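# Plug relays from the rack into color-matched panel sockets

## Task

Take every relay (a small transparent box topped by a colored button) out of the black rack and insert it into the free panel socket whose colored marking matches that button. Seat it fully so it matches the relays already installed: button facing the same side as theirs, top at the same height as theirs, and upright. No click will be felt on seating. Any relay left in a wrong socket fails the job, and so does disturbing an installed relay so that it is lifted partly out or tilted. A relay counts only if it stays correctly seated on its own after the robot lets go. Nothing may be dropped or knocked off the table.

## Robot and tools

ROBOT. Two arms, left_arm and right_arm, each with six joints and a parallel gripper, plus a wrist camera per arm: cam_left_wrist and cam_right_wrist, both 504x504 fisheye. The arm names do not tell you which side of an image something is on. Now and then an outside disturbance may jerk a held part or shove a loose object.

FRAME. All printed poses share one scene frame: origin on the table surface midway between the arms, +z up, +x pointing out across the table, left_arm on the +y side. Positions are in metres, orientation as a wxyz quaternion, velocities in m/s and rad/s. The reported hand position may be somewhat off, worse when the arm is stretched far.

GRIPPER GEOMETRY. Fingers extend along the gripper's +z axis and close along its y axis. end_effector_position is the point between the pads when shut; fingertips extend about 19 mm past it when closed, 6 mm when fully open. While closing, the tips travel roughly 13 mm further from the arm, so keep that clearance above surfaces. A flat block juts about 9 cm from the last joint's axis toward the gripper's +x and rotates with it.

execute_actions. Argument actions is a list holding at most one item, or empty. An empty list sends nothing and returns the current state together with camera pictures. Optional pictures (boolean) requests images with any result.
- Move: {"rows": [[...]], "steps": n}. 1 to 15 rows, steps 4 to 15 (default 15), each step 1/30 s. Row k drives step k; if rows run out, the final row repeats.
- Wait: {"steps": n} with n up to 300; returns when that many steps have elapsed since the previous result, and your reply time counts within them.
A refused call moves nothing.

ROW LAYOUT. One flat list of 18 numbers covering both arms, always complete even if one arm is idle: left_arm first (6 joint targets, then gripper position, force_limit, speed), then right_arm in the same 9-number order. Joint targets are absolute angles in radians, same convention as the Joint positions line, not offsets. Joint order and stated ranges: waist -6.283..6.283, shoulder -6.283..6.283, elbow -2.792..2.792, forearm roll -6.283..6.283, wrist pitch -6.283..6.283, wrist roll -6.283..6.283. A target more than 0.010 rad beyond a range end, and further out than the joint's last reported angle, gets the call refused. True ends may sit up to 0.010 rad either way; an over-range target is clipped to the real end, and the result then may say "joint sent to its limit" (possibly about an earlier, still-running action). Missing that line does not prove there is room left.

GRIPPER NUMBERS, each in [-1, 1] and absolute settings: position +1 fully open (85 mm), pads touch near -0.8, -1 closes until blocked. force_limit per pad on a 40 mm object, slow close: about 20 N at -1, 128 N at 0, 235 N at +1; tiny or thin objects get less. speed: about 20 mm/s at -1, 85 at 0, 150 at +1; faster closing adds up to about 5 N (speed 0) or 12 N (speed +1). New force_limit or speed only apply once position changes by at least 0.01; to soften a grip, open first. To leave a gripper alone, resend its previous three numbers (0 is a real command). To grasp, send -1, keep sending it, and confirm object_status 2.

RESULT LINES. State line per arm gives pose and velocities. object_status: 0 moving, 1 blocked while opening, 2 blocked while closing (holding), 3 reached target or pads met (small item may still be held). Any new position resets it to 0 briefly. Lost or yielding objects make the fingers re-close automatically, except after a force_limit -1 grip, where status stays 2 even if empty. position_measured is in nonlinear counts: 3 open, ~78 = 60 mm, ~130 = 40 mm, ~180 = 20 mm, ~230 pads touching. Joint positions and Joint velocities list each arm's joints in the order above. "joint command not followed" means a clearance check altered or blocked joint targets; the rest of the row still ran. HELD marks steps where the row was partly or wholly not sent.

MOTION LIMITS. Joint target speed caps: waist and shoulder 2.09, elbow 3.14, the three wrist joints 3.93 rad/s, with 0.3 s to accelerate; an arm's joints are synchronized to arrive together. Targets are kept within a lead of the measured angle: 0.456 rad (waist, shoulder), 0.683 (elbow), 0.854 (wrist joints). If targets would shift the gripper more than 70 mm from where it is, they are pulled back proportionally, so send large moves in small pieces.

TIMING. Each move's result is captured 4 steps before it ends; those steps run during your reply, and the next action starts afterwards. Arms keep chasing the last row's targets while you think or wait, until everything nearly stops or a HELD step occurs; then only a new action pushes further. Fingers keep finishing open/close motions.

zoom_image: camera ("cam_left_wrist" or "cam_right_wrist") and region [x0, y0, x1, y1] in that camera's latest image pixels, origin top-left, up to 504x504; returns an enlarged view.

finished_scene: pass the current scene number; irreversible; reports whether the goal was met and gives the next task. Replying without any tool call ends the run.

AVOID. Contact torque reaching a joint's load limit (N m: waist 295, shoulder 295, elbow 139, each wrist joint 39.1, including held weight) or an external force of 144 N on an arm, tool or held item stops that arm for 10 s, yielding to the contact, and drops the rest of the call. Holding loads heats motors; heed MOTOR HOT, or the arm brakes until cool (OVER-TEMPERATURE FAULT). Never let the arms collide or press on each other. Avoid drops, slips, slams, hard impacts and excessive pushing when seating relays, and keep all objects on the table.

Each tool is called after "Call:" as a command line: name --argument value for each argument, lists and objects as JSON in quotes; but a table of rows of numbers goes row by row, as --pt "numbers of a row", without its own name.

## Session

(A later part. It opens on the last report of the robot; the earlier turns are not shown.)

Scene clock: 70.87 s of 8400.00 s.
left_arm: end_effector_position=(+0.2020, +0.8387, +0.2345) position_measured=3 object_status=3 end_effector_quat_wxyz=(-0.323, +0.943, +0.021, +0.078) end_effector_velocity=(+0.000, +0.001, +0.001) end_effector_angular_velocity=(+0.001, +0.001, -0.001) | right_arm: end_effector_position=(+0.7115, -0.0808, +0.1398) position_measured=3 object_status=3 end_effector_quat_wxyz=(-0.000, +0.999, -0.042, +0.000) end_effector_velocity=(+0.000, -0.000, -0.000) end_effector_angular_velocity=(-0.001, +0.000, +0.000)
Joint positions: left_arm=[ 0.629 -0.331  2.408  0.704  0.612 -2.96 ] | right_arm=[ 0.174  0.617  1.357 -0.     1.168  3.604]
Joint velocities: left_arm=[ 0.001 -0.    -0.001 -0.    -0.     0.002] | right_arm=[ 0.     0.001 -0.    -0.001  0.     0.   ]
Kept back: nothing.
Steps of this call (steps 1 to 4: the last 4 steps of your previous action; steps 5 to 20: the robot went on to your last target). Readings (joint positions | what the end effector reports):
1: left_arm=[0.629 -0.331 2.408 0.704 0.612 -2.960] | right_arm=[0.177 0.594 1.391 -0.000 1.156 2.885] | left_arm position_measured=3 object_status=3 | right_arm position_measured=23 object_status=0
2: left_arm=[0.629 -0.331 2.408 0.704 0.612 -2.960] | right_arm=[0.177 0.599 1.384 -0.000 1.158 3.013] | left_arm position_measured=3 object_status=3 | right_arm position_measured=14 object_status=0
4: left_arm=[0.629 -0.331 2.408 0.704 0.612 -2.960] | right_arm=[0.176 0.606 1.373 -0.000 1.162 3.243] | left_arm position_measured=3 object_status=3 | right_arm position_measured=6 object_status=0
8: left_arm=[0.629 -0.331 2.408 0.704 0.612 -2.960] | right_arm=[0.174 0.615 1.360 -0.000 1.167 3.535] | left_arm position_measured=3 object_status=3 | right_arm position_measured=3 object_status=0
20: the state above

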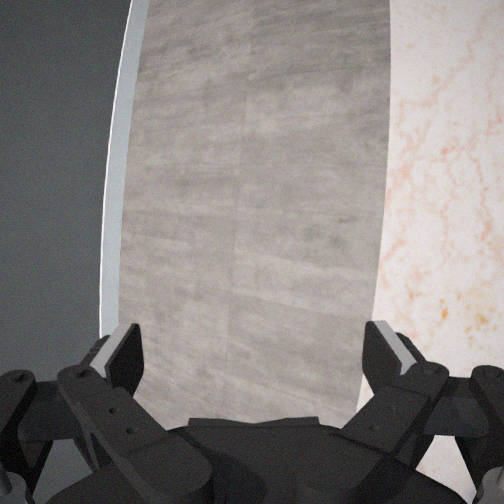

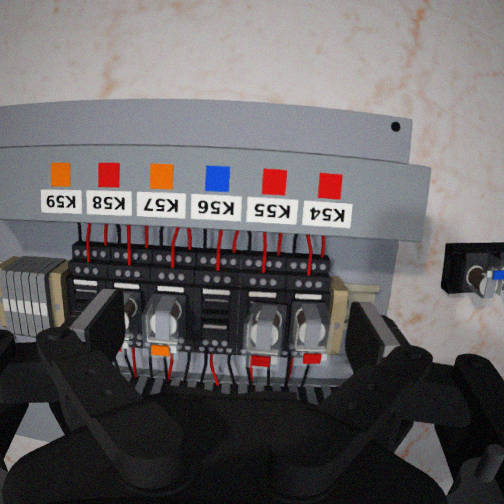

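Call:
execute_actions --actions '[{"rows":[[0.629,-0.331,2.408,0.704,0.612,-2.96,1,0,0,0.187,0.55,1.465,0,1.1265,2.048,-1,-0.5,1]],"steps":15}]'

Call:
execute_actions --actions '[{"rows":[[0.629,-0.331,2.408,0.704,0.612,-2.96,1,0,0,0.187,0.55,1.465,0,1.1265,2.048,-1,-0.5,1],[0.629,-0.331,2.408,0.704,0.612,-2.96,1,0,0,0.187,0.55,1.465,0,1.1265,2.048,-1,-0.5,1],[0.629,-0.331,2.408,0.704,0.612,-2.96,1,0,0,0.187,0.55,1.465,0,1.1265,2.048,-1,-0.5,1],[0.629,-0.331,2.408,0.704,0.612,-2.96,1,0,0,0.187,0.55,1.465,0,1.1265,2.048,-1,-0.5,1],[0.629,-0.331,2.408,0.704,0.612,-2.96,1,0,0,0.187,0.55,1.465,0,1.1265,2.048,-1,-0.5,1],[0.629,-0.331,2.408,0.704,0.612,-2.96,1,0,0,0.187,0.55,1.465,0,1.1265,2.048,-1,-0.5,1],[0.629,-0.331,2.408,0.704,0.612,-2.96,1,0,0,0.187,0.562,1.478,0,1.1016,2.048,-1,-0.5,1],[0.629,-0.331,2.408,0.704,0.612,-2.96,1,0,0,0.187,0.572,1.489,0,1.0806,2.048,-1,-0.5,1],[0.629,-0.331,2.408,0.704,0.612,-2.96,1,0,0,0.187,0.577,1.494,0,1.0706,2.048,-1,-0.5,1],[0.629,-0.331,2.408,0.704,0.612,-2.96,1,0,0,0.187,0.579,1.496,0,1.0666,2.048,-1,-0.5,1]],"steps":15}]'

Call:
execute_actions --actions '[{"rows":[[0.629,-0.331,2.408,0.704,0.612,-2.96,1,0,0,0.187,0.5798,1.4968,0,1.065,2.048,-1,-0.5,1],[0.629,-0.331,2.408,0.704,0.612,-2.96,1,0,0,0.187,0.5806,1.4975,0,1.0635,2.048,-1,-0.5,1],[0.629,-0.331,2.408,0.704,0.612,-2.96,1,0,0,0.187,0.5814,1.4982,0,1.062,2.048,-1,-0.5,1],[0.629,-0.331,2.408,0.704,0.612,-2.96,1,0,0,0.187,0.5822,1.499,0,1.0605,2.048,-1,-0.5,1],[0.629,-0.331,2.408,0.704,0.612,-2.96,1,0,0,0.187,0.583,1.4997,0,1.059,2.048,-1,-0.5,1],[0.629,-0.331,2.408,0.704,0.612,-2.96,1,0,0,0.187,0.5838,1.5004,0,1.0575,2.048,-1,-0.5,1],[0.629,-0.331,2.408,0.704,0.612,-2.96,1,0,0,0.187,0.5846,1.5011,0,1.056,2.048,-1,-0.5,1],[0.629,-0.331,2.408,0.704,0.612,-2.96,1,0,0,0.187,0.5853,1.5018,0,1.0545,2.048,-1,-0.5,1],[0.629,-0.331,2.408,0.704,0.612,-2.96,1,0,0,0.187,0.5861,1.5025,0,1.053,2.048,-1,-0.5,1],[0.629,-0.331,2.408,0.704,0.612,-2.96,1,0,0,0.187,0.5869,1.5032,0,1.0515,2.048,-1,-0.5,1]],"steps":15}]' --pictures true

Scene clock: 72.00 s of 8400.00 s.
left_arm: end_effector_position=(+0.2020, +0.8387, +0.2345) position_measured=3 object_status=3 end_effector_quat_wxyz=(-0.323, +0.943, +0.021, +0.078) end_effector_velocity=(-0.000, -0.000, -0.001) end_effector_angular_velocity=(-0.001, +0.001, +0.001) | right_arm: end_effector_position=(+0.6809, -0.0849, +0.1412) position_measured=109 object_status=0 end_effector_quat_wxyz=(+0.000, +0.950, +0.311, -0.000) end_effector_velocity=(-0.098, -0.014, +0.005) end_effector_angular_velocity=(+0.002, -0.002, +3.842)
Joint positions: left_arm=[ 0.629 -0.331  2.408  0.704  0.612 -2.96 ] | right_arm=[ 0.183  0.571  1.43  -0.     1.14   2.896]
Joint velocities: left_arm=[ 0.     0.     0.001  0.     0.    -0.001] | right_arm=[ 0.028 -0.145  0.231  0.001 -0.089 -3.814]
Steps of this call (steps 1 to 15: the robot went on to your last target; steps 16 to 23: nothing new was sent; steps 24 to 34: the first 11 steps of this action). Readings (joint positions | what the end effector reports):
24: left_arm=[0.629 -0.331 2.408 0.704 0.612 -2.960] | right_arm=[0.174 0.617 1.357 -0.000 1.168 3.604] | left_arm position_measured=3 object_status=3 | right_arm position_measured=3 object_status=0
25: left_arm=[0.629 -0.331 2.408 0.704 0.612 -2.960] | right_arm=[0.174 0.617 1.358 -0.000 1.168 3.597] | left_arm position_measured=3 object_status=3 | right_arm position_measured=4 object_status=0
27: left_arm=[0.629 -0.331 2.408 0.704 0.612 -2.960] | right_arm=[0.175 0.613 1.365 -0.000 1.165 3.541] | left_arm position_measured=3 object_status=3 | right_arm position_measured=20 object_status=0
31: left_arm=[0.629 -0.331 2.408 0.704 0.612 -2.960] | right_arm=[0.179 0.590 1.400 -0.000 1.151 3.255] | left_arm position_measured=3 object_status=3 | right_arm position_measured=70 object_status=0
34: the state above

Scene clock: 72.50 s of 8400.00 s.
left_arm: end_effector_position=(+0.2020, +0.8387, +0.2345) position_measured=3 object_status=3 end_effector_quat_wxyz=(-0.323, +0.943, +0.021, +0.078) end_effector_velocity=(+0.000, +0.000, +0.000) end_effector_angular_velocity=(+0.001, -0.000, -0.001) | right_arm: end_effector_position=(+0.6656, -0.0874, +0.1045) position_measured=231 object_status=3 end_effector_quat_wxyz=(-0.000, +0.737, +0.676, -0.001) end_effector_velocity=(+0.003, +0.002, -0.156) end_effector_angular_velocity=(+0.001, -0.002, +0.002)
Joint positions: left_arm=[ 0.629 -0.331  2.408  0.704  0.612 -2.96 ] | right_arm=[ 0.187  0.577  1.495 -0.     1.071  2.048]
Joint velocities: left_arm=[ 0.     0.    -0.001  0.    -0.001  0.001] | right_arm=[ 0.     0.125  0.106 -0.    -0.233 -0.002]
Steps of this call (steps 1 to 4: the last 4 steps of your previous action; steps 5 to 15: the first 11 steps of this action). Readings (joint positions | what the end effector reports):
5: left_arm=[0.629 -0.331 2.408 0.704 0.612 -2.960] | right_arm=[0.186 0.556 1.456 -0.000 1.130 2.314] | left_arm position_measured=3 object_status=3 | right_arm position_measured=175 object_status=0
6: left_arm=[0.629 -0.331 2.408 0.704 0.612 -2.960] | right_arm=[0.186 0.554 1.459 -0.000 1.129 2.234] | left_arm position_measured=3 object_status=3 | right_arm position_measured=189 object_status=0
8: left_arm=[0.629 -0.331 2.408 0.704 0.612 -2.960] | right_arm=[0.187 0.551 1.463 -0.000 1.127 2.117] | left_arm position_measured=3 object_status=3 | right_arm position_measured=215 object_status=0
12: left_arm=[0.629 -0.331 2.408 0.704 0.612 -2.960] | right_arm=[0.187 0.553 1.468 -0.000 1.119 2.049] | left_arm position_measured=3 object_status=3 | right_arm position_measured=231 object_status=0
15: the state above

Scene clock: 73.00 s of 8400.00 s.
left_arm: end_effector_position=(+0.2020, +0.8387, +0.2345) position_measured=3 object_status=3 end_effector_quat_wxyz=(-0.323, +0.943, +0.021, +0.078) end_effector_velocity=(-0.000, +0.001, +0.000) end_effector_angular_velocity=(-0.000, -0.001, +0.003) | right_arm: end_effector_position=(+0.6660, -0.0872, +0.0926) position_measured=231 object_status=3 end_effector_quat_wxyz=(+0.000, +0.737, +0.676, +0.000) end_effector_velocity=(-0.001, -0.001, -0.022) end_effector_angular_velocity=(-0.001, +0.003, -0.001)
Joint positions: left_arm=[ 0.629 -0.331  2.408  0.704  0.612 -2.96 ] | right_arm=[0.187 0.587 1.503 0.    1.052 2.048]
Joint velocities: left_arm=[ 0.002  0.    -0.     0.    -0.    -0.001] | right_arm=[-0.001  0.017  0.016 -0.    -0.03  -0.   ]
Steps of this call (steps 1 to 4: the last 4 steps of your previous action; steps 5 to 15: the first 11 steps of this action). Readings (joint positions | what the end effector reports):
5: left_arm=[0.629 -0.331 2.408 0.704 0.612 -2.960] | right_arm=[0.187 0.579 1.496 -0.000 1.067 2.048] | left_arm position_measured=3 object_status=3 | right_arm position_measured=231 object_status=3
6: left_arm=[0.629 -0.331 2.408 0.704 0.612 -2.960] | right_arm=[0.187 0.579 1.496 -0.000 1.065 2.048] | left_arm position_measured=3 object_status=3 | right_arm position_measured=231 object_status=3
8: left_arm=[0.629 -0.331 2.408 0.704 0.612 -2.960] | right_arm=[0.187 0.581 1.498 -0.000 1.062 2.048] | left_arm position_measured=3 object_status=3 | right_arm position_measured=231 object_status=3
12: left_arm=[0.629 -0.331 2.408 0.704 0.612 -2.960] | right_arm=[0.187 0.584 1.501 -0.000 1.056 2.048] | left_arm position_measured=3 object_status=3 | right_arm position_measured=231 object_status=3
15: the state above

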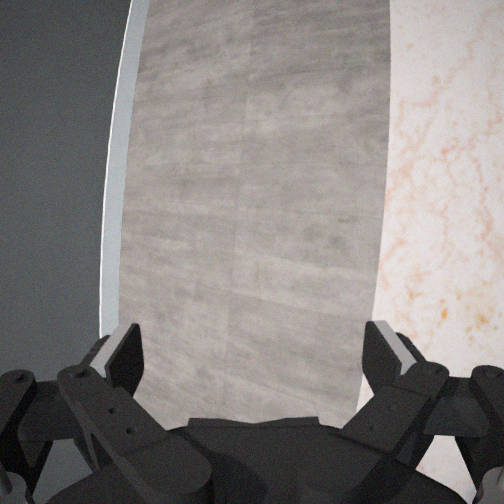

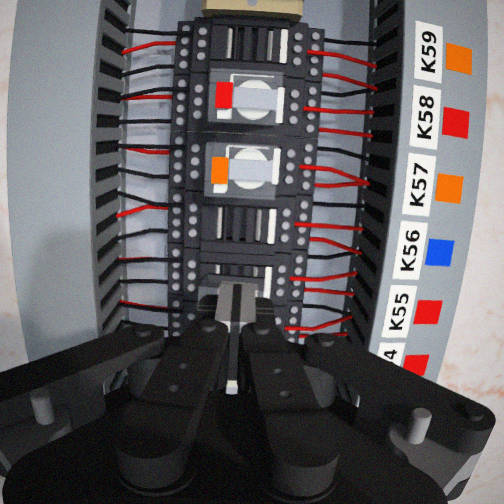

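Call:
execute_actions --actions '[{"rows":[[0.629,-0.331,2.408,0.704,0.612,-2.96,1,0,0,0.187,0.5875,1.5037,0,1.0504,2.048,-1,-0.5,1],[0.629,-0.331,2.408,0.704,0.612,-2.96,1,0,0,0.187,0.5881,1.5042,0,1.0493,2.048,-1,-0.5,1],[0.629,-0.331,2.408,0.704,0.612,-2.96,1,0,0,0.187,0.5885,1.5046,0,1.0485,2.048,-1,-0.5,1],[0.629,-0.331,2.408,0.704,0.612,-2.96,1,0,0,0.187,0.5885,1.5046,0,1.0485,2.048,-1,-0.5,1],[0.629,-0.331,2.408,0.704,0.612,-2.96,1,0,0,0.187,0.5885,1.5046,0,1.0485,2.048,-1,-0.5,1],[0.629,-0.331,2.408,0.704,0.612,-2.96,1,0,0,0.187,0.5885,1.5046,0,1.0485,2.048,-1,-0.5,1],[0.629,-0.331,2.408,0.704,0.612,-2.96,1,0,0,0.187,0.575,1.492,0,1.0746,2.048,-1,-0.5,1],[0.629,-0.331,2.408,0.704,0.612,-2.96,1,0,0,0.187,0.55,1.465,0,1.1265,2.048,1,-0.5,1]],"steps":15}]'

Call:
execute_actions --actions '[{"rows":[[0.629,-0.331,2.408,0.704,0.612,-2.96,1,0,0,0.174,0.59,1.39,0,1.161,3.604,1,-0.5,1],[0.629,-0.331,2.408,0.704,0.612,-2.96,1,0,0,0.174,0.59,1.39,0,1.161,3.604,1,-0.5,1],[0.629,-0.331,2.408,0.704,0.612,-2.96,1,0,0,0.174,0.59,1.39,0,1.161,3.604,1,-0.5,1],[0.629,-0.331,2.408,0.704,0.612,-2.96,1,0,0,0.174,0.59,1.39,0,1.161,3.604,1,-0.5,1],[0.629,-0.331,2.408,0.704,0.612,-2.96,1,0,0,0.174,0.6168,1.3571,0,1.1677,3.604,1,-0.5,1]],"steps":15}]'

Call:
execute_actions --actions '[{"steps":14}]' --pictures true

Call:
zoom_image --camera "cam_right_wrist" --region '[130, 250, 370, 390]'

Scene clock: 73.77 s of 8400.00 s.
left_arm: end_effector_position=(+0.2020, +0.8387, +0.2345) position_measured=3 object_status=3 end_effector_quat_wxyz=(-0.323, +0.943, +0.021, +0.078) end_effector_velocity=(+0.000, -0.000, +0.000) end_effector_angular_velocity=(+0.000, +0.001, -0.002) | right_arm: end_effector_position=(+0.6670, -0.0868, +0.1388) position_measured=214 object_status=0 end_effector_quat_wxyz=(+0.000, +0.737, +0.676, +0.001) end_effector_velocity=(-0.001, +0.000, +0.240) end_effector_angular_velocity=(+0.014, -0.033, +0.000)
Joint positions: left_arm=[ 0.629 -0.331  2.408  0.704  0.612 -2.96 ] | right_arm=[0.187 0.552 1.467 0.    1.12  2.048]
Joint velocities: left_arm=[-0.001 -0.    -0.    -0.     0.001  0.001] | right_arm=[ 0.    -0.185 -0.172  0.     0.321  0.   ]
Steps of this call (steps 1 to 4: the last 4 steps of your previous action; steps 5 to 12: the robot went on to your last target; steps 13 to 23: the first 11 steps of this action). Readings (joint positions | what the end effector reports):
13: left_arm=[0.629 -0.331 2.408 0.704 0.612 -2.960] | right_arm=[0.187 0.587 1.503 0.000 1.051 2.048] | left_arm position_measured=3 object_status=3 | right_arm position_measured=231 object_status=3
14: left_arm=[0.629 -0.331 2.408 0.704 0.612 -2.960] | right_arm=[0.187 0.587 1.503 0.000 1.051 2.048] | left_arm position_measured=3 object_status=3 | right_arm position_measured=231 object_status=3
16: left_arm=[0.629 -0.331 2.408 0.704 0.612 -2.960] | right_arm=[0.187 0.588 1.504 0.000 1.049 2.048] | left_arm position_measured=3 object_status=3 | right_arm position_measured=231 object_status=3
20: left_arm=[0.629 -0.331 2.408 0.704 0.612 -2.960] | right_arm=[0.187 0.585 1.502 0.000 1.055 2.048] | left_arm position_measured=3 object_status=3 | right_arm position_measured=231 object_status=0
23: the state above

Scene clock: 74.27 s of 8400.00 s.
left_arm: end_effector_position=(+0.2020, +0.8387, +0.2345) position_measured=3 object_status=3 end_effector_quat_wxyz=(-0.323, +0.943, +0.021, +0.078) end_effector_velocity=(-0.001, +0.000, -0.001) end_effector_angular_velocity=(-0.001, +0.001, +0.001) | right_arm: end_effector_position=(+0.6936, -0.0841, +0.1428) position_measured=20 object_status=0 end_effector_quat_wxyz=(+0.000, +0.927, +0.375, +0.000) end_effector_velocity=(+0.119, +0.021, -0.024) end_effector_angular_velocity=(-0.002, +0.012, -3.843)
Joint positions: left_arm=[ 0.629 -0.331  2.408  0.704  0.612 -2.96 ] | right_arm=[ 0.178  0.588  1.4   -0.     1.153  2.756]
Joint velocities: left_arm=[ 0.001  0.001  0.001  0.     0.    -0.   ] | right_arm=[-0.029  0.197 -0.283  0.     0.098  3.815]
Steps of this call (steps 1 to 4: the last 4 steps of your previous action; steps 5 to 15: the first 11 steps of this action). Readings (joint positions | what the end effector reports):
5: left_arm=[0.629 -0.331 2.408 0.704 0.612 -2.960] | right_arm=[0.187 0.550 1.465 0.000 1.126 2.048] | left_arm position_measured=3 object_status=3 | right_arm position_measured=151 object_status=0
6: left_arm=[0.629 -0.331 2.408 0.704 0.612 -2.960] | right_arm=[0.187 0.550 1.465 0.000 1.127 2.055] | left_arm position_measured=3 object_status=3 | right_arm position_measured=138 object_status=0
8: left_arm=[0.629 -0.331 2.408 0.704 0.612 -2.960] | right_arm=[0.186 0.553 1.460 0.000 1.129 2.111] | left_arm position_measured=3 object_status=3 | right_arm position_measured=112 object_status=0
12: left_arm=[0.629 -0.331 2.408 0.704 0.612 -2.960] | right_arm=[0.182 0.567 1.433 0.000 1.141 2.397] | left_arm position_measured=3 object_status=3 | right_arm position_measured=59 object_status=0
15: the state above

Scene clock: 74.73 s of 8400.00 s.
left_arm: end_effector_position=(+0.2020, +0.8387, +0.2345) position_measured=3 object_status=3 end_effector_quat_wxyz=(-0.323, +0.943, +0.021, +0.078) end_effector_velocity=(-0.001, +0.000, -0.000) end_effector_angular_velocity=(+0.000, -0.001, +0.001) | right_arm: end_effector_position=(+0.7115, -0.0808, +0.1398) position_measured=3 object_status=3 end_effector_quat_wxyz=(+0.000, +0.999, -0.042, -0.000) end_effector_velocity=(-0.000, +0.001, +0.001) end_effector_angular_velocity=(+0.001, -0.001, -0.002)
Joint positions: left_arm=[ 0.629 -0.331  2.408  0.704  0.612 -2.96 ] | right_arm=[ 0.174  0.617  1.357 -0.     1.168  3.604]
Joint velocities: left_arm=[ 0.002 -0.     0.     0.    -0.002  0.001] | right_arm=[ 0.001 -0.001 -0.     0.    -0.     0.003]
Kept back: nothing.
Steps of this call (steps 1 to 4: the last 4 steps of your previous action; steps 5 to 14: the robot went on to your last target). Readings (joint positions | what the end effector reports):
1: left_arm=[0.629 -0.331 2.408 0.704 0.612 -2.960] | right_arm=[0.177 0.594 1.391 -0.000 1.156 2.885] | left_arm position_measured=3 object_status=3 | right_arm position_measured=12 object_status=0
2: left_arm=[0.629 -0.331 2.408 0.704 0.612 -2.960] | right_arm=[0.177 0.599 1.384 -0.000 1.158 3.012] | left_arm position_measured=3 object_status=3 | right_arm position_measured=7 object_status=0
4: left_arm=[0.629 -0.331 2.408 0.704 0.612 -2.960] | right_arm=[0.176 0.606 1.373 -0.000 1.162 3.243] | left_arm position_measured=3 object_status=3 | right_arm position_measured=4 object_status=0
8: left_arm=[0.629 -0.331 2.408 0.704 0.612 -2.960] | right_arm=[0.174 0.615 1.360 -0.000 1.167 3.535] | left_arm position_measured=3 object_status=3 | right_arm position_measured=3 object_status=0
14: the state above

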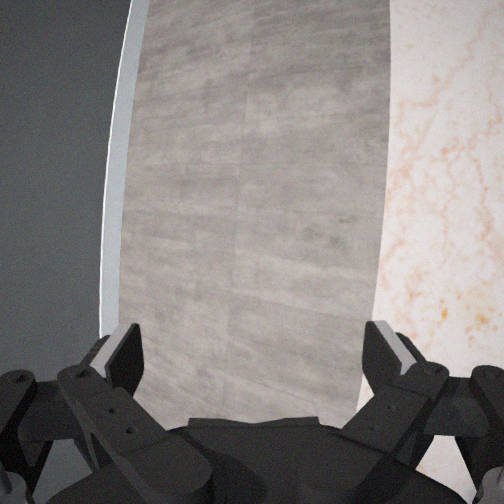

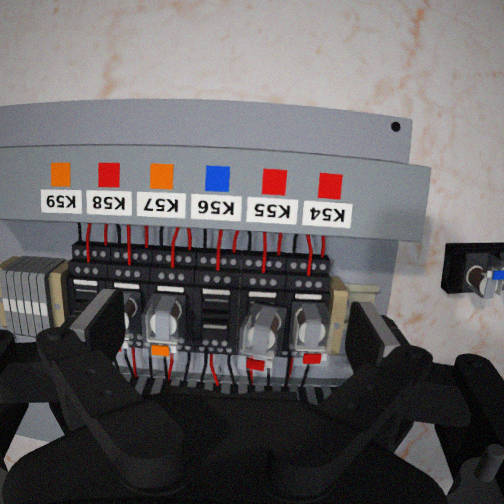

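Region (130, 250, 370, 390) of cam_right_wrist's 504x504 image, scaled by 2.100, with more detail than that image has; it fills the top 294 rows of this view, and the rest is white.

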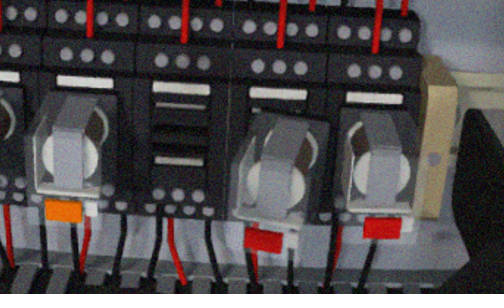

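Call:
execute_actions --actions '[{"rows":[[0.629,-0.331,2.408,0.704,0.612,-2.96,1,0,0,0.2745,0.59,1.36,-0.2,1.29,2.22,0,-0.5,1],[0.629,-0.331,2.408,0.704,0.612,-2.96,1,0,0,0.2745,0.59,1.36,-0.2,1.29,2.22,0,-0.5,1],[0.629,-0.331,2.408,0.704,0.612,-2.96,1,0,0,0.2745,0.59,1.36,-0.2,1.29,2.22,0,-0.5,1],[0.629,-0.331,2.408,0.704,0.612,-2.96,1,0,0,0.2745,0.59,1.36,-0.2,1.29,2.22,0,-0.5,1],[0.629,-0.331,2.408,0.704,0.612,-2.96,1,0,0,0.2745,0.59,1.36,-0.2,1.29,2.22,0,-0.5,1],[0.629,-0.331,2.408,0.704,0.612,-2.96,1,0,0,0.2745,0.59,1.36,-0.2,1.29,2.22,0,-0.5,1],[0.629,-0.331,2.408,0.704,0.612,-2.96,1,0,0,0.2745,0.59,1.36,-0.2,1.29,2.22,0,-0.5,1],[0.629,-0.331,2.408,0.704,0.612,-2.96,1,0,0,0.2745,0.622,1.372,-0.2,1.272,2.22,0,-0.5,1]],"steps":15}]'

Call:
execute_actions --actions '[{"steps":14}]' --pictures true

Scene clock: 76.43 s of 8400.00 s.
left_arm: end_effector_position=(+0.2020, +0.8387, +0.2345) position_measured=3 object_status=3 end_effector_quat_wxyz=(-0.323, +0.943, +0.021, +0.078) end_effector_velocity=(+0.001, -0.000, +0.000) end_effector_angular_velocity=(+0.000, +0.000, -0.003) | right_arm: end_effector_position=(+0.6810, -0.0717, +0.1507) position_measured=109 object_status=0 end_effector_quat_wxyz=(+0.067, +0.930, +0.361, -0.028) end_effector_velocity=(-0.082, +0.028, -0.018) end_effector_angular_velocity=(-0.453, +0.590, +4.119)
Joint positions: left_arm=[ 0.629 -0.331  2.408  0.704  0.612 -2.96 ] | right_arm=[ 0.242  0.606  1.36  -0.136  1.244  2.896]
Joint velocities: left_arm=[-0.001  0.    -0.001  0.    -0.     0.001] | right_arm=[ 0.215  0.028  0.026 -0.425  0.187 -3.803]
Steps of this call (steps 1 to 30: the robot went on to your last target; steps 31 to 40: nothing new was sent; steps 41 to 51: the first 11 steps of this action). Readings (joint positions | what the end effector reports):
41: left_arm=[0.629 -0.331 2.408 0.704 0.612 -2.960] | right_arm=[0.174 0.617 1.357 -0.000 1.168 3.604] | left_arm position_measured=3 object_status=3 | right_arm position_measured=3 object_status=0
42: left_arm=[0.629 -0.331 2.408 0.704 0.612 -2.960] | right_arm=[0.175 0.617 1.357 -0.002 1.169 3.597] | left_arm position_measured=3 object_status=3 | right_arm position_measured=4 object_status=0
44: left_arm=[0.629 -0.331 2.408 0.704 0.612 -2.960] | right_arm=[0.181 0.616 1.357 -0.015 1.177 3.541] | left_arm position_measured=3 object_status=3 | right_arm position_measured=20 object_status=0
48: left_arm=[0.629 -0.331 2.408 0.704 0.612 -2.960] | right_arm=[0.214 0.607 1.358 -0.080 1.217 3.255] | left_arm position_measured=3 object_status=3 | right_arm position_measured=70 object_status=0
51: the state above

Scene clock: 76.90 s of 8400.00 s.
left_arm: end_effector_position=(+0.2020, +0.8387, +0.2345) position_measured=3 object_status=3 end_effector_quat_wxyz=(-0.323, +0.943, +0.021, +0.078) end_effector_velocity=(-0.000, -0.000, -0.000) end_effector_angular_velocity=(-0.001, +0.002, -0.000) | right_arm: end_effector_position=(+0.6656, -0.0698, +0.1352) position_measured=128 object_status=3 end_effector_quat_wxyz=(+0.078, +0.737, +0.667, -0.081) end_effector_velocity=(-0.000, -0.000, +0.001) end_effector_angular_velocity=(+0.000, -0.001, +0.002)
Joint positions: left_arm=[ 0.629 -0.331  2.408  0.704  0.612 -2.96 ] | right_arm=[ 0.274  0.622  1.372 -0.2    1.272  2.22 ]
Joint velocities: left_arm=[-0.     0.     0.    -0.     0.001  0.001] | right_arm=[ 0.    -0.002  0.001 -0.     0.    -0.002]
Kept back: nothing.
Steps of this call (steps 1 to 4: the last 4 steps of your previous action; steps 5 to 14: the robot went on to your last target). Readings (joint positions | what the end effector reports):
1: left_arm=[0.629 -0.331 2.408 0.704 0.612 -2.960] | right_arm=[0.249 0.607 1.361 -0.149 1.250 2.770] | left_arm position_measured=3 object_status=3 | right_arm position_measured=118 object_status=0
2: left_arm=[0.629 -0.331 2.408 0.704 0.612 -2.960] | right_arm=[0.255 0.609 1.363 -0.161 1.255 2.652] | left_arm position_measured=3 object_status=3 | right_arm position_measured=123 object_status=0
4: left_arm=[0.629 -0.331 2.408 0.704 0.612 -2.960] | right_arm=[0.264 0.614 1.367 -0.180 1.263 2.458] | left_arm position_measured=3 object_status=3 | right_arm position_measured=127 object_status=0
8: left_arm=[0.629 -0.331 2.408 0.704 0.612 -2.960] | right_arm=[0.274 0.621 1.371 -0.199 1.271 2.243] | left_arm position_measured=3 object_status=3 | right_arm position_measured=128 object_status=0
14: the state above

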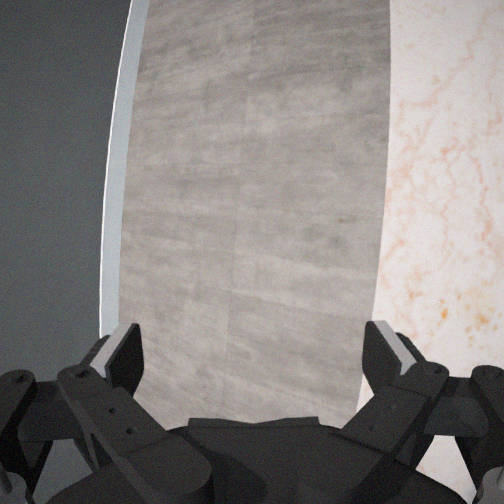

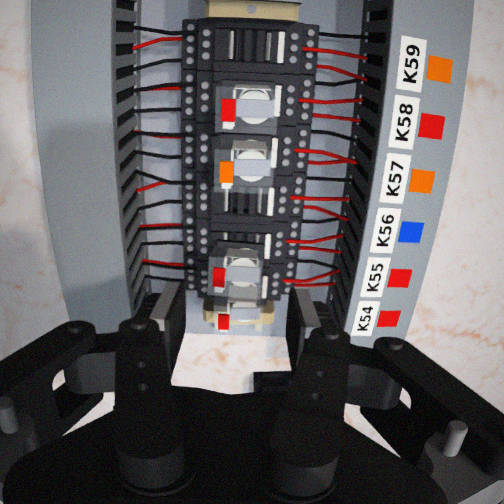

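Call:
execute_actions --actions '[{"rows":[[0.629,-0.331,2.408,0.704,0.612,-2.96,1,0,0,0.2723,0.6278,1.3822,-0.2003,1.2558,2.2178,0,-0.5,1],[0.629,-0.331,2.408,0.704,0.612,-2.96,1,0,0,0.2701,0.6337,1.3924,-0.2006,1.2396,2.2156,0,-0.5,1],[0.629,-0.331,2.408,0.704,0.612,-2.96,1,0,0,0.2679,0.6395,1.4027,-0.2008,1.2234,2.2135,0,-0.5,1],[0.629,-0.331,2.408,0.704,0.612,-2.96,1,0,0,0.2657,0.6454,1.4129,-0.2011,1.2072,2.2113,0,-0.5,1],[0.629,-0.331,2.408,0.704,0.612,-2.96,1,0,0,0.2646,0.6483,1.418,-0.2013,1.1991,2.2102,0,-0.5,1],[0.629,-0.331,2.408,0.704,0.612,-2.96,1,0,0,0.2635,0.6512,1.4231,-0.2014,1.191,2.2091,0,-0.5,1]],"steps":15}]'

Call:
execute_actions --actions '[{"steps":8}]' --pictures true

Scene clock: 77.50 s of 8400.00 s.
left_arm: end_effector_position=(+0.2020, +0.8387, +0.2345) position_measured=3 object_status=3 end_effector_quat_wxyz=(-0.323, +0.943, +0.021, +0.078) end_effector_velocity=(+0.000, +0.000, +0.000) end_effector_angular_velocity=(+0.000, +0.001, -0.001) | right_arm: end_effector_position=(+0.6646, -0.0792, +0.0837) position_measured=128 object_status=3 end_effector_quat_wxyz=(+0.074, +0.732, +0.673, -0.081) end_effector_velocity=(+0.001, -0.000, +0.000) end_effector_angular_velocity=(+0.001, -0.002, -0.000)
Joint positions: left_arm=[ 0.629 -0.331  2.408  0.704  0.612 -2.96 ] | right_arm=[ 0.263  0.652  1.423 -0.202  1.191  2.209]
Joint velocities: left_arm=[-0.     0.001 -0.001  0.     0.     0.001] | right_arm=[-0.001  0.    -0.    -0.    -0.002 -0.   ]
Steps of this call (steps 1 to 7: the robot went on to your last target; steps 8 to 18: the first 11 steps of this action). Readings (joint positions | what the end effector reports):
8: left_arm=[0.629 -0.331 2.408 0.704 0.612 -2.960] | right_arm=[0.274 0.622 1.372 -0.200 1.272 2.220] | left_arm position_measured=3 object_status=3 | right_arm position_measured=128 object_status=3
9: left_arm=[0.629 -0.331 2.408 0.704 0.612 -2.960] | right_arm=[0.274 0.624 1.376 -0.200 1.266 2.219] | left_arm position_measured=3 object_status=3 | right_arm position_measured=128 object_status=3
11: left_arm=[0.629 -0.331 2.408 0.704 0.612 -2.960] | right_arm=[0.270 0.635 1.395 -0.201 1.236 2.215] | left_arm position_measured=3 object_status=3 | right_arm position_measured=128 object_status=3
15: left_arm=[0.629 -0.331 2.408 0.704 0.612 -2.960] | right_arm=[0.264 0.651 1.423 -0.202 1.192 2.209] | left_arm position_measured=3 object_status=3 | right_arm position_measured=128 object_status=3
18: the state above

Scene clock: 77.77 s of 8400.00 s.
left_arm: end_effector_position=(+0.2020, +0.8387, +0.2345) position_measured=3 object_status=3 end_effector_quat_wxyz=(-0.323, +0.943, +0.021, +0.078) end_effector_velocity=(-0.000, -0.000, -0.000) end_effector_angular_velocity=(-0.000, -0.000, +0.001) | right_arm: end_effector_position=(+0.6646, -0.0792, +0.0838) position_measured=128 object_status=3 end_effector_quat_wxyz=(+0.074, +0.732, +0.673, -0.081) end_effector_velocity=(+0.000, -0.000, +0.001) end_effector_angular_velocity=(+0.001, -0.001, -0.000)
Joint positions: left_arm=[ 0.629 -0.331  2.408  0.704  0.612 -2.96 ] | right_arm=[ 0.264  0.651  1.423 -0.202  1.191  2.209]
Joint velocities: left_arm=[-0.    -0.     0.    -0.     0.    -0.001] | right_arm=[-0.    -0.001 -0.    -0.    -0.    -0.   ]
Kept back: nothing.
Steps of this call (steps 1 to 4: the last 4 steps of your previous action; steps 5 to 8: the robot went on to your last target). Readings (joint positions | what the end effector reports):
1: left_arm=[0.629 -0.331 2.408 0.704 0.612 -2.960] | right_arm=[0.264 0.652 1.423 -0.202 1.191 2.209] | left_arm position_measured=3 object_status=3 | right_arm position_measured=128 object_status=3
2: left_arm=[0.629 -0.331 2.408 0.704 0.612 -2.960] | right_arm=[0.264 0.652 1.423 -0.202 1.191 2.209] | left_arm position_measured=3 object_status=3 | right_arm position_measured=128 object_status=3
4: left_arm=[0.629 -0.331 2.408 0.704 0.612 -2.960] | right_arm=[0.264 0.652 1.423 -0.202 1.191 2.209] | left_arm position_measured=3 object_status=3 | right_arm position_measured=128 object_status=3
8: the state above

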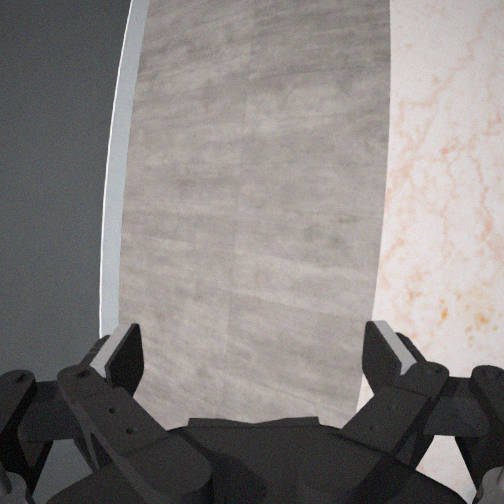

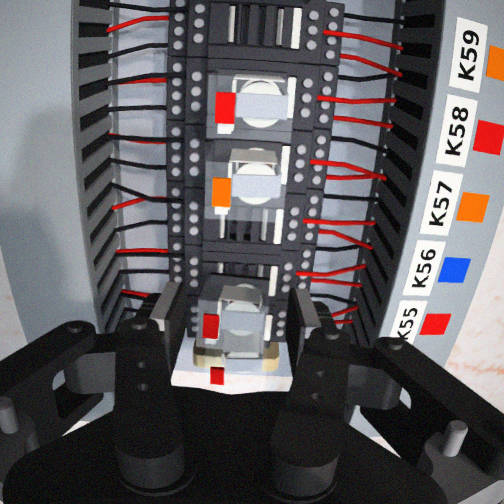

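Call:
zoom_image --camera "cam_right_wrist" --region '[150, 240, 330, 400]'

Region (150, 240, 330, 400) of cam_right_wrist's 504x504 image, scaled by 2.800, with more detail than that image has.

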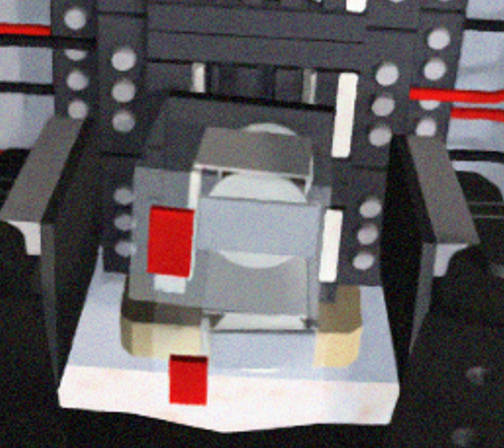

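Call:
execute_actions --actions '[{"rows":[[0.629,-0.331,2.408,0.704,0.612,-2.96,1,0,0,0.2635,0.6512,1.4231,-0.2014,1.191,2.2091,-1,-0.5,0]],"steps":15}]'

Call:
execute_actions --actions '[{"rows":[[0.629,-0.331,2.408,0.704,0.612,-2.96,1,0,0,0.2646,0.6483,1.418,-0.2013,1.1991,2.2102,-1,-0.5,0],[0.629,-0.331,2.408,0.704,0.612,-2.96,1,0,0,0.2657,0.6454,1.4129,-0.2011,1.2072,2.2113,-1,-0.5,0],[0.629,-0.331,2.408,0.704,0.612,-2.96,1,0,0,0.2679,0.6395,1.4027,-0.2008,1.2234,2.2135,-1,-0.5,0],[0.629,-0.331,2.408,0.704,0.612,-2.96,1,0,0,0.2701,0.6337,1.3924,-0.2006,1.2396,2.2156,-1,-0.5,0],[0.629,-0.331,2.408,0.704,0.612,-2.96,1,0,0,0.2723,0.6278,1.3822,-0.2003,1.2558,2.2178,-1,-0.5,0],[0.629,-0.331,2.408,0.704,0.612,-2.96,1,0,0,0.2745,0.622,1.372,-0.2,1.272,2.22,-1,-0.5,0],[0.629,-0.331,2.408,0.704,0.612,-2.96,1,0,0,0.2745,0.622,1.372,-0.2,1.272,2.22,-1,-0.5,0],[0.629,-0.331,2.408,0.704,0.612,-2.96,1,0,0,0.188,0.54,1.453,0,1.1486,2.05,-1,-0.5,0]],"steps":15}]'

Call:
execute_actions --actions '[{"steps":14}]' --pictures true

Scene clock: 78.67 s of 8400.00 s.
left_arm: end_effector_position=(+0.2020, +0.8387, +0.2345) position_measured=3 object_status=3 end_effector_quat_wxyz=(-0.323, +0.943, +0.021, +0.078) end_effector_velocity=(+0.000, -0.000, -0.000) end_effector_angular_velocity=(-0.000, +0.000, -0.002) | right_arm: end_effector_position=(+0.6646, -0.0792, +0.0840) position_measured=168 object_status=0 end_effector_quat_wxyz=(+0.074, +0.732, +0.673, -0.081) end_effector_velocity=(+0.000, -0.000, -0.001) end_effector_angular_velocity=(-0.001, +0.001, -0.000)
Joint positions: left_arm=[ 0.629 -0.331  2.408  0.704  0.612 -2.96 ] | right_arm=[ 0.264  0.651  1.423 -0.201  1.191  2.209]
Joint velocities: left_arm=[-0.001 -0.     0.001  0.    -0.001  0.   ] | right_arm=[-0.     0.002 -0.    -0.    -0.    -0.   ]
Steps of this call (steps 1 to 15: the robot went on to your last target; step 16: nothing new was sent; steps 17 to 27: the first 11 steps of this action). Readings (joint positions | what the end effector reports):
17: left_arm=[0.629 -0.331 2.408 0.704 0.612 -2.960] | right_arm=[0.263 0.651 1.423 -0.201 1.191 2.209] | left_arm position_measured=3 object_status=3 | right_arm position_measured=128 object_status=0
18: left_arm=[0.629 -0.331 2.408 0.704 0.612 -2.960] | right_arm=[0.264 0.651 1.423 -0.201 1.191 2.209] | left_arm position_measured=3 object_status=3 | right_arm position_measured=129 object_status=0
20: left_arm=[0.629 -0.331 2.408 0.704 0.612 -2.960] | right_arm=[0.264 0.651 1.423 -0.201 1.191 2.209] | left_arm position_measured=3 object_status=3 | right_arm position_measured=138 object_status=0
24: left_arm=[0.629 -0.331 2.408 0.704 0.612 -2.960] | right_arm=[0.264 0.651 1.423 -0.201 1.191 2.209] | left_arm position_measured=3 object_status=3 | right_arm position_measured=166 object_status=0
27: the state above

Scene clock: 79.17 s of 8400.00 s.
left_arm: end_effector_position=(+0.2020, +0.8387, +0.2345) position_measured=3 object_status=3 end_effector_quat_wxyz=(-0.323, +0.943, +0.021, +0.078) end_effector_velocity=(-0.000, +0.000, -0.000) end_effector_angular_velocity=(-0.000, +0.000, -0.000) | right_arm: end_effector_position=(+0.6642, -0.0742, +0.1448) position_measured=168 object_status=2 end_effector_quat_wxyz=(+0.050, +0.737, +0.671, -0.057) end_effector_velocity=(-0.005, -0.099, +0.161) end_effector_angular_velocity=(+1.422, -0.037, +0.093)
Joint positions: left_arm=[ 0.629 -0.331  2.408  0.704  0.612 -2.96 ] | right_arm=[ 0.249  0.593  1.395 -0.136  1.239  2.167]
Joint velocities: left_arm=[ 0.001  0.     0.     0.    -0.001  0.001] | right_arm=[-0.534 -0.543  0.47   1.244 -0.724 -1.052]
Steps of this call (steps 1 to 4: the last 4 steps of your previous action; steps 5 to 15: the first 11 steps of this action). Readings (joint positions | what the end effector reports):
5: left_arm=[0.629 -0.331 2.408 0.704 0.612 -2.960] | right_arm=[0.264 0.651 1.423 -0.201 1.191 2.209] | left_arm position_measured=3 object_status=3 | right_arm position_measured=168 object_status=2
6: left_arm=[0.629 -0.331 2.408 0.704 0.612 -2.960] | right_arm=[0.264 0.650 1.421 -0.201 1.195 2.209] | left_arm position_measured=3 object_status=3 | right_arm position_measured=168 object_status=2
8: left_arm=[0.629 -0.331 2.408 0.704 0.612 -2.960] | right_arm=[0.267 0.643 1.409 -0.201 1.214 2.212] | left_arm position_measured=3 object_status=3 | right_arm position_measured=168 object_status=2
12: left_arm=[0.629 -0.331 2.408 0.704 0.612 -2.960] | right_arm=[0.274 0.622 1.373 -0.200 1.269 2.219] | left_arm position_measured=3 object_status=3 | right_arm position_measured=168 object_status=2
15: the state above

Scene clock: 79.63 s of 8400.00 s.
left_arm: end_effector_position=(+0.2020, +0.8387, +0.2345) position_measured=3 object_status=3 end_effector_quat_wxyz=(-0.323, +0.943, +0.021, +0.078) end_effector_velocity=(+0.001, -0.000, +0.000) end_effector_angular_velocity=(+0.000, -0.001, -0.002) | right_arm: end_effector_position=(+0.6656, -0.0864, +0.1562) position_measured=168 object_status=2 end_effector_quat_wxyz=(+0.000, +0.737, +0.676, +0.000) end_effector_velocity=(+0.000, -0.000, +0.001) end_effector_angular_velocity=(+0.001, -0.002, +0.000)
Joint positions: left_arm=[ 0.629 -0.331  2.408  0.704  0.612 -2.96 ] | right_arm=[ 0.188  0.54   1.453 -0.     1.149  2.05 ]
Joint velocities: left_arm=[-0.002  0.    -0.     0.    -0.001 -0.   ] | right_arm=[-0.    -0.001 -0.    -0.    -0.    -0.   ]
Kept back: nothing.
Steps of this call (steps 1 to 4: the last 4 steps of your previous action; steps 5 to 14: the robot went on to your last target). Readings (joint positions | what the end effector reports):
1: left_arm=[0.629 -0.331 2.408 0.704 0.612 -2.960] | right_arm=[0.228 0.573 1.413 -0.089 1.210 2.127] | left_arm position_measured=3 object_status=3 | right_arm position_measured=168 object_status=2
2: left_arm=[0.629 -0.331 2.408 0.704 0.612 -2.960] | right_arm=[0.209 0.557 1.432 -0.047 1.181 2.091] | left_arm position_measured=3 object_status=3 | right_arm position_measured=168 object_status=2
4: left_arm=[0.629 -0.331 2.408 0.704 0.612 -2.960] | right_arm=[0.189 0.541 1.451 -0.004 1.151 2.053] | left_arm position_measured=3 object_status=3 | right_arm position_measured=168 object_status=2
8: left_arm=[0.629 -0.331 2.408 0.704 0.612 -2.960] | right_arm=[0.188 0.540 1.453 -0.000 1.149 2.050] | left_arm position_measured=3 object_status=3 | right_arm position_measured=168 object_status=2
14: the state above

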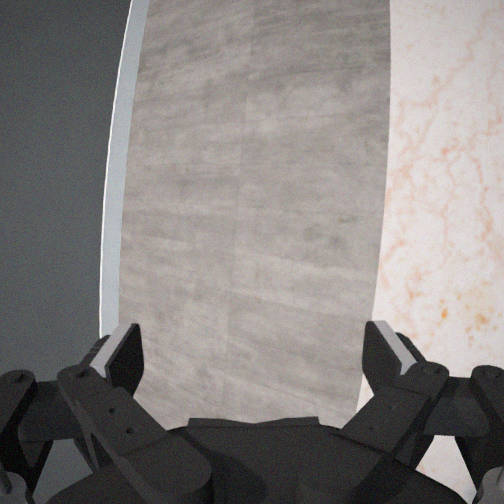

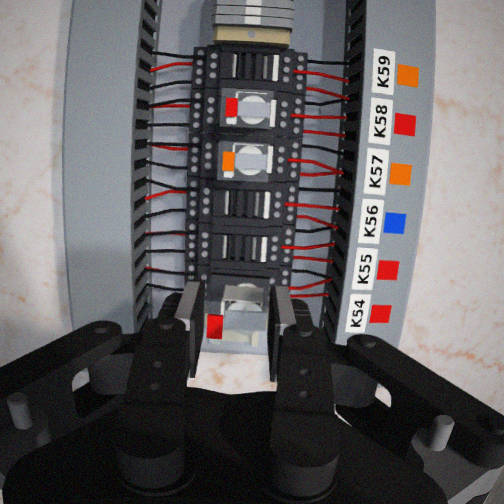

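Call:
zoom_image --camera "cam_right_wrist" --region '[160, 230, 320, 390]'

Region (160, 230, 320, 390) of cam_right_wrist's 504x504 image, scaled by 3.150, with more detail than that image has.

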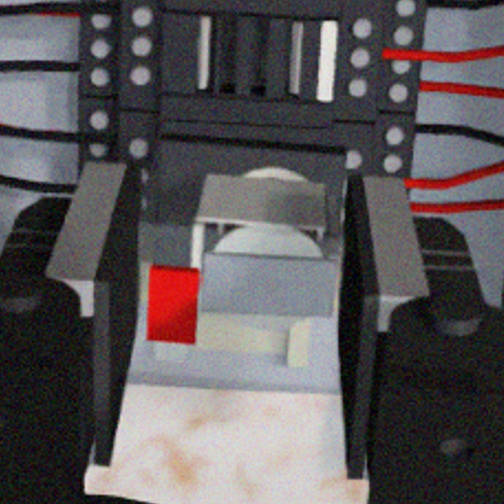

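Call:
execute_actions --actions '[{"rows":[[0.629,-0.331,2.408,0.704,0.612,-2.96,1,0,0,0.1873,0.55,1.465,0,1.1265,2.049,-1,-0.5,0],[0.629,-0.331,2.408,0.704,0.612,-2.96,1,0,0,0.1873,0.556,1.472,0,1.1136,2.049,-1,-0.5,0],[0.629,-0.331,2.408,0.704,0.612,-2.96,1,0,0,0.1873,0.562,1.478,0,1.1016,2.049,-1,-0.5,0],[0.629,-0.331,2.408,0.704,0.612,-2.96,1,0,0,0.1873,0.567,1.484,0,1.0906,2.049,-1,-0.5,0],[0.629,-0.331,2.408,0.704,0.612,-2.96,1,0,0,0.1873,0.57,1.487,0,1.0846,2.049,-1,-0.5,0],[0.629,-0.331,2.408,0.704,0.612,-2.96,1,0,0,0.1873,0.572,1.489,0,1.0806,2.049,-1,-0.5,0],[0.629,-0.331,2.408,0.704,0.612,-2.96,1,0,0,0.1873,0.574,1.491,0,1.0766,2.049,-1,-0.5,0],[0.629,-0.331,2.408,0.704,0.612,-2.96,1,0,0,0.1873,0.576,1.493,0,1.0726,2.049,-1,-0.5,0],[0.629,-0.331,2.408,0.704,0.612,-2.96,1,0,0,0.1873,0.578,1.495,0,1.0686,2.049,-1,-0.5,0],[0.629,-0.331,2.408,0.704,0.612,-2.96,1,0,0,0.1873,0.5795,1.4965,0,1.0656,2.049,-1,-0.5,0],[0.629,-0.331,2.408,0.704,0.612,-2.96,1,0,0,0.1873,0.581,1.498,0,1.0626,2.049,-1,-0.5,0]],"steps":15}]'

Call:
execute_actions --actions '[{"steps":8}]' --pictures true

Scene clock: 80.90 s of 8400.00 s.
left_arm: end_effector_position=(+0.2020, +0.8387, +0.2345) position_measured=3 object_status=3 end_effector_quat_wxyz=(-0.323, +0.943, +0.021, +0.078) end_effector_velocity=(+0.001, +0.000, +0.000) end_effector_angular_velocity=(+0.001, -0.000, -0.003) | right_arm: end_effector_position=(+0.6660, -0.0870, +0.1023) position_measured=168 object_status=2 end_effector_quat_wxyz=(-0.000, +0.737, +0.676, -0.000) end_effector_velocity=(-0.002, -0.001, -0.064) end_effector_angular_velocity=(-0.002, +0.004, +0.000)
Joint positions: left_arm=[ 0.629 -0.331  2.408  0.704  0.612 -2.96 ] | right_arm=[0.187 0.579 1.496 0.    1.067 2.049]
Joint velocities: left_arm=[-0.    -0.    -0.     0.    -0.001  0.002] | right_arm=[ 0.     0.049  0.048 -0.    -0.093 -0.   ]
Steps of this call (steps 1 to 27: the robot went on to your last target; steps 28 to 38: the first 11 steps of this action). Readings (joint positions | what the end effector reports):
28: left_arm=[0.629 -0.331 2.408 0.704 0.612 -2.960] | right_arm=[0.188 0.540 1.453 0.000 1.148 2.050] | left_arm position_measured=3 object_status=3 | right_arm position_measured=168 object_status=2
29: left_arm=[0.629 -0.331 2.408 0.704 0.612 -2.960] | right_arm=[0.188 0.543 1.456 0.000 1.141 2.050] | left_arm position_measured=3 object_status=3 | right_arm position_measured=168 object_status=2
31: left_arm=[0.629 -0.331 2.408 0.704 0.612 -2.960] | right_arm=[0.187 0.557 1.474 0.000 1.111 2.049] | left_arm position_measured=3 object_status=3 | right_arm position_measured=168 object_status=2
35: left_arm=[0.629 -0.331 2.408 0.704 0.612 -2.960] | right_arm=[0.187 0.573 1.490 0.000 1.078 2.049] | left_arm position_measured=3 object_status=3 | right_arm position_measured=168 object_status=2
38: the state above

Scene clock: 81.17 s of 8400.00 s.
left_arm: end_effector_position=(+0.2020, +0.8387, +0.2345) position_measured=3 object_status=3 end_effector_quat_wxyz=(-0.323, +0.943, +0.021, +0.078) end_effector_velocity=(+0.001, +0.000, +0.000) end_effector_angular_velocity=(-0.000, -0.003, +0.001) | right_arm: end_effector_position=(+0.6659, -0.0871, +0.0995) position_measured=168 object_status=2 end_effector_quat_wxyz=(-0.000, +0.737, +0.676, -0.000) end_effector_velocity=(-0.000, +0.001, +0.001) end_effector_angular_velocity=(+0.000, -0.001, +0.001)
Joint positions: left_arm=[ 0.629 -0.331  2.408  0.704  0.612 -2.96 ] | right_arm=[ 0.187  0.581  1.498 -0.     1.063  2.049]
Joint velocities: left_arm=[-0.     0.    -0.    -0.    -0.001 -0.003] | right_arm=[ 0.001 -0.001 -0.    -0.     0.    -0.   ]
Kept back: nothing.
Steps of this call (steps 1 to 4: the last 4 steps of your previous action; steps 5 to 8: the robot went on to your last target). Readings (joint positions | what the end effector reports):
1: left_arm=[0.629 -0.331 2.408 0.704 0.612 -2.960] | right_arm=[0.187 0.580 1.497 0.000 1.064 2.049] | left_arm position_measured=3 object_status=3 | right_arm position_measured=168 object_status=2
2: left_arm=[0.629 -0.331 2.408 0.704 0.612 -2.960] | right_arm=[0.187 0.581 1.498 -0.000 1.063 2.049] | left_arm position_measured=3 object_status=3 | right_arm position_measured=168 object_status=2
4: left_arm=[0.629 -0.331 2.408 0.704 0.612 -2.960] | right_arm=[0.187 0.581 1.498 -0.000 1.063 2.049] | left_arm position_measured=3 object_status=3 | right_arm position_measured=168 object_status=2
8: the state above

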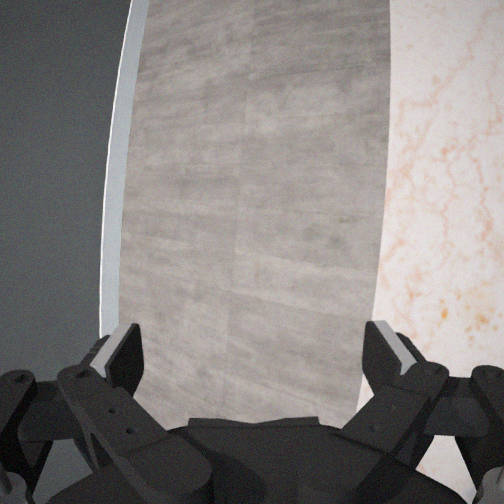

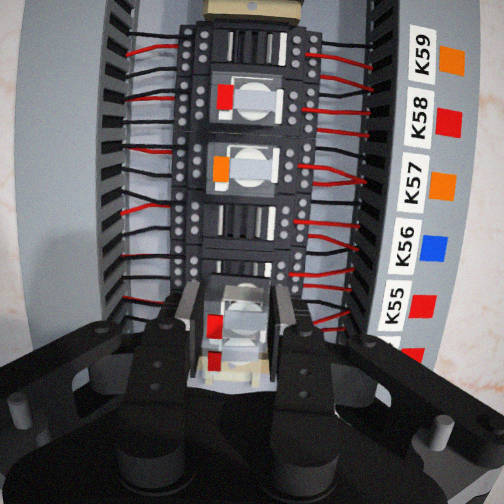

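Call:
execute_actions --actions '[{"rows":[[0.629,-0.331,2.408,0.704,0.612,-2.96,1,0,0,0.187,0.5818,1.4987,0,1.061,2.049,-1,-0.5,0],[0.629,-0.331,2.408,0.704,0.612,-2.96,1,0,0,0.187,0.5826,1.4994,0,1.0595,2.049,-1,-0.5,0],[0.629,-0.331,2.408,0.704,0.612,-2.96,1,0,0,0.187,0.5834,1.5001,0,1.058,2.049,-1,-0.5,0],[0.629,-0.331,2.408,0.704,0.612,-2.96,1,0,0,0.187,0.5842,1.5008,0,1.0565,2.049,-1,-0.5,0],[0.629,-0.331,2.408,0.704,0.612,-2.96,1,0,0,0.187,0.585,1.5015,0,1.055,2.049,-1,-0.5,0],[0.629,-0.331,2.408,0.704,0.612,-2.96,1,0,0,0.187,0.5858,1.5022,0,1.0535,2.049,-1,-0.5,0],[0.629,-0.331,2.408,0.704,0.612,-2.96,1,0,0,0.187,0.5866,1.5029,0,1.052,2.049,-1,-0.5,0],[0.629,-0.331,2.408,0.704,0.612,-2.96,1,0,0,0.187,0.5874,1.5036,0,1.0505,2.049,-1,-0.5,0],[0.629,-0.331,2.408,0.704,0.612,-2.96,1,0,0,0.187,0.5882,1.5043,0,1.049,2.049,-1,-0.5,0],[0.629,-0.331,2.408,0.704,0.612,-2.96,1,0,0,0.187,0.589,1.505,0,1.0475,2.049,-1,-0.5,0],[0.629,-0.331,2.408,0.704,0.612,-2.96,1,0,0,0.187,0.5898,1.5057,0,1.046,2.049,-1,-0.5,0]],"steps":15}]'

Call:
execute_actions --actions '[{"steps":8}]' --pictures true

Scene clock: 81.80 s of 8400.00 s.
left_arm: end_effector_position=(+0.2020, +0.8387, +0.2345) position_measured=3 object_status=3 end_effector_quat_wxyz=(-0.323, +0.943, +0.021, +0.078) end_effector_velocity=(+0.000, -0.000, -0.000) end_effector_angular_velocity=(+0.000, -0.000, -0.001) | right_arm: end_effector_position=(+0.6660, -0.0872, +0.0899) position_measured=168 object_status=2 end_effector_quat_wxyz=(+0.000, +0.737, +0.676, +0.000) end_effector_velocity=(-0.000, -0.000, -0.029) end_effector_angular_velocity=(+0.000, -0.000, -0.001)
Joint positions: left_arm=[ 0.629 -0.331  2.408  0.704  0.612 -2.96 ] | right_arm=[ 0.187  0.589  1.505 -0.     1.048  2.049]
Joint velocities: left_arm=[-0. -0.  0. -0. -0.  0.] | right_arm=[-0.     0.023  0.021  0.    -0.044  0.   ]
Steps of this call (steps 1 to 8: the robot went on to your last target; steps 9 to 19: the first 11 steps of this action). Readings (joint positions | what the end effector reports):
9: left_arm=[0.629 -0.331 2.408 0.704 0.612 -2.960] | right_arm=[0.187 0.581 1.498 -0.000 1.063 2.049] | left_arm position_measured=3 object_status=3 | right_arm position_measured=168 object_status=2
10: left_arm=[0.629 -0.331 2.408 0.704 0.612 -2.960] | right_arm=[0.187 0.581 1.498 -0.000 1.061 2.049] | left_arm position_measured=3 object_status=3 | right_arm position_measured=168 object_status=2
12: left_arm=[0.629 -0.331 2.408 0.704 0.612 -2.960] | right_arm=[0.187 0.583 1.500 -0.000 1.058 2.049] | left_arm position_measured=3 object_status=3 | right_arm position_measured=168 object_status=2
16: left_arm=[0.629 -0.331 2.408 0.704 0.612 -2.960] | right_arm=[0.187 0.586 1.503 -0.000 1.052 2.049] | left_arm position_measured=3 object_status=3 | right_arm position_measured=168 object_status=2
19: the state above

Scene clock: 82.07 s of 8400.00 s.
left_arm: end_effector_position=(+0.2020, +0.8387, +0.2345) position_measured=3 object_status=3 end_effector_quat_wxyz=(-0.323, +0.943, +0.021, +0.078) end_effector_velocity=(-0.000, +0.000, +0.000) end_effector_angular_velocity=(+0.000, +0.002, -0.001) | right_arm: end_effector_position=(+0.6660, -0.0873, +0.0885) position_measured=168 object_status=2 end_effector_quat_wxyz=(+0.000, +0.737, +0.676, +0.000) end_effector_velocity=(-0.000, +0.000, -0.001) end_effector_angular_velocity=(-0.001, +0.001, +0.000)
Joint positions: left_arm=[ 0.629 -0.331  2.408  0.704  0.612 -2.96 ] | right_arm=[ 0.187  0.59   1.506 -0.     1.046  2.049]
Joint velocities: left_arm=[ 0.     0.    -0.    -0.     0.001  0.002] | right_arm=[ 0.     0.001  0.    -0.    -0.     0.   ]
Kept back: nothing.
Steps of this call (steps 1 to 4: the last 4 steps of your previous action; steps 5 to 8: the robot went on to your last target). Readings (joint positions | what the end effector reports):
1: left_arm=[0.629 -0.331 2.408 0.704 0.612 -2.960] | right_arm=[0.187 0.589 1.505 -0.000 1.047 2.049] | left_arm position_measured=3 object_status=3 | right_arm position_measured=168 object_status=2
2: left_arm=[0.629 -0.331 2.408 0.704 0.612 -2.960] | right_arm=[0.187 0.590 1.506 -0.000 1.046 2.049] | left_arm position_measured=3 object_status=3 | right_arm position_measured=168 object_status=2
4: left_arm=[0.629 -0.331 2.408 0.704 0.612 -2.960] | right_arm=[0.187 0.590 1.506 -0.000 1.046 2.049] | left_arm position_measured=3 object_status=3 | right_arm position_measured=168 object_status=2
8: the state above

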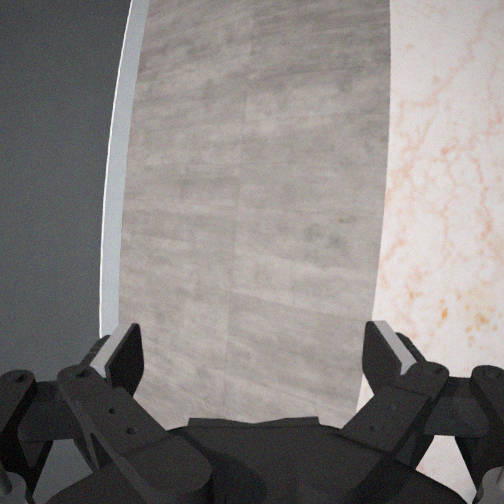

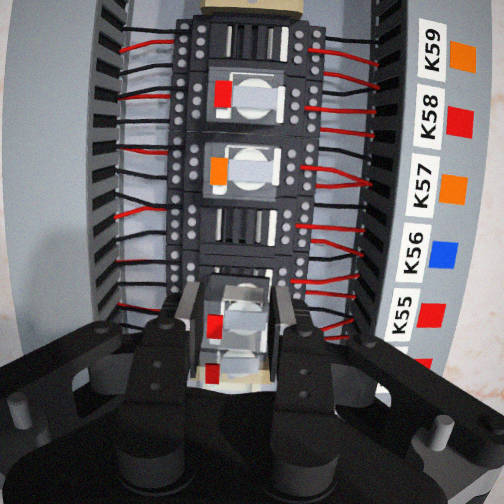

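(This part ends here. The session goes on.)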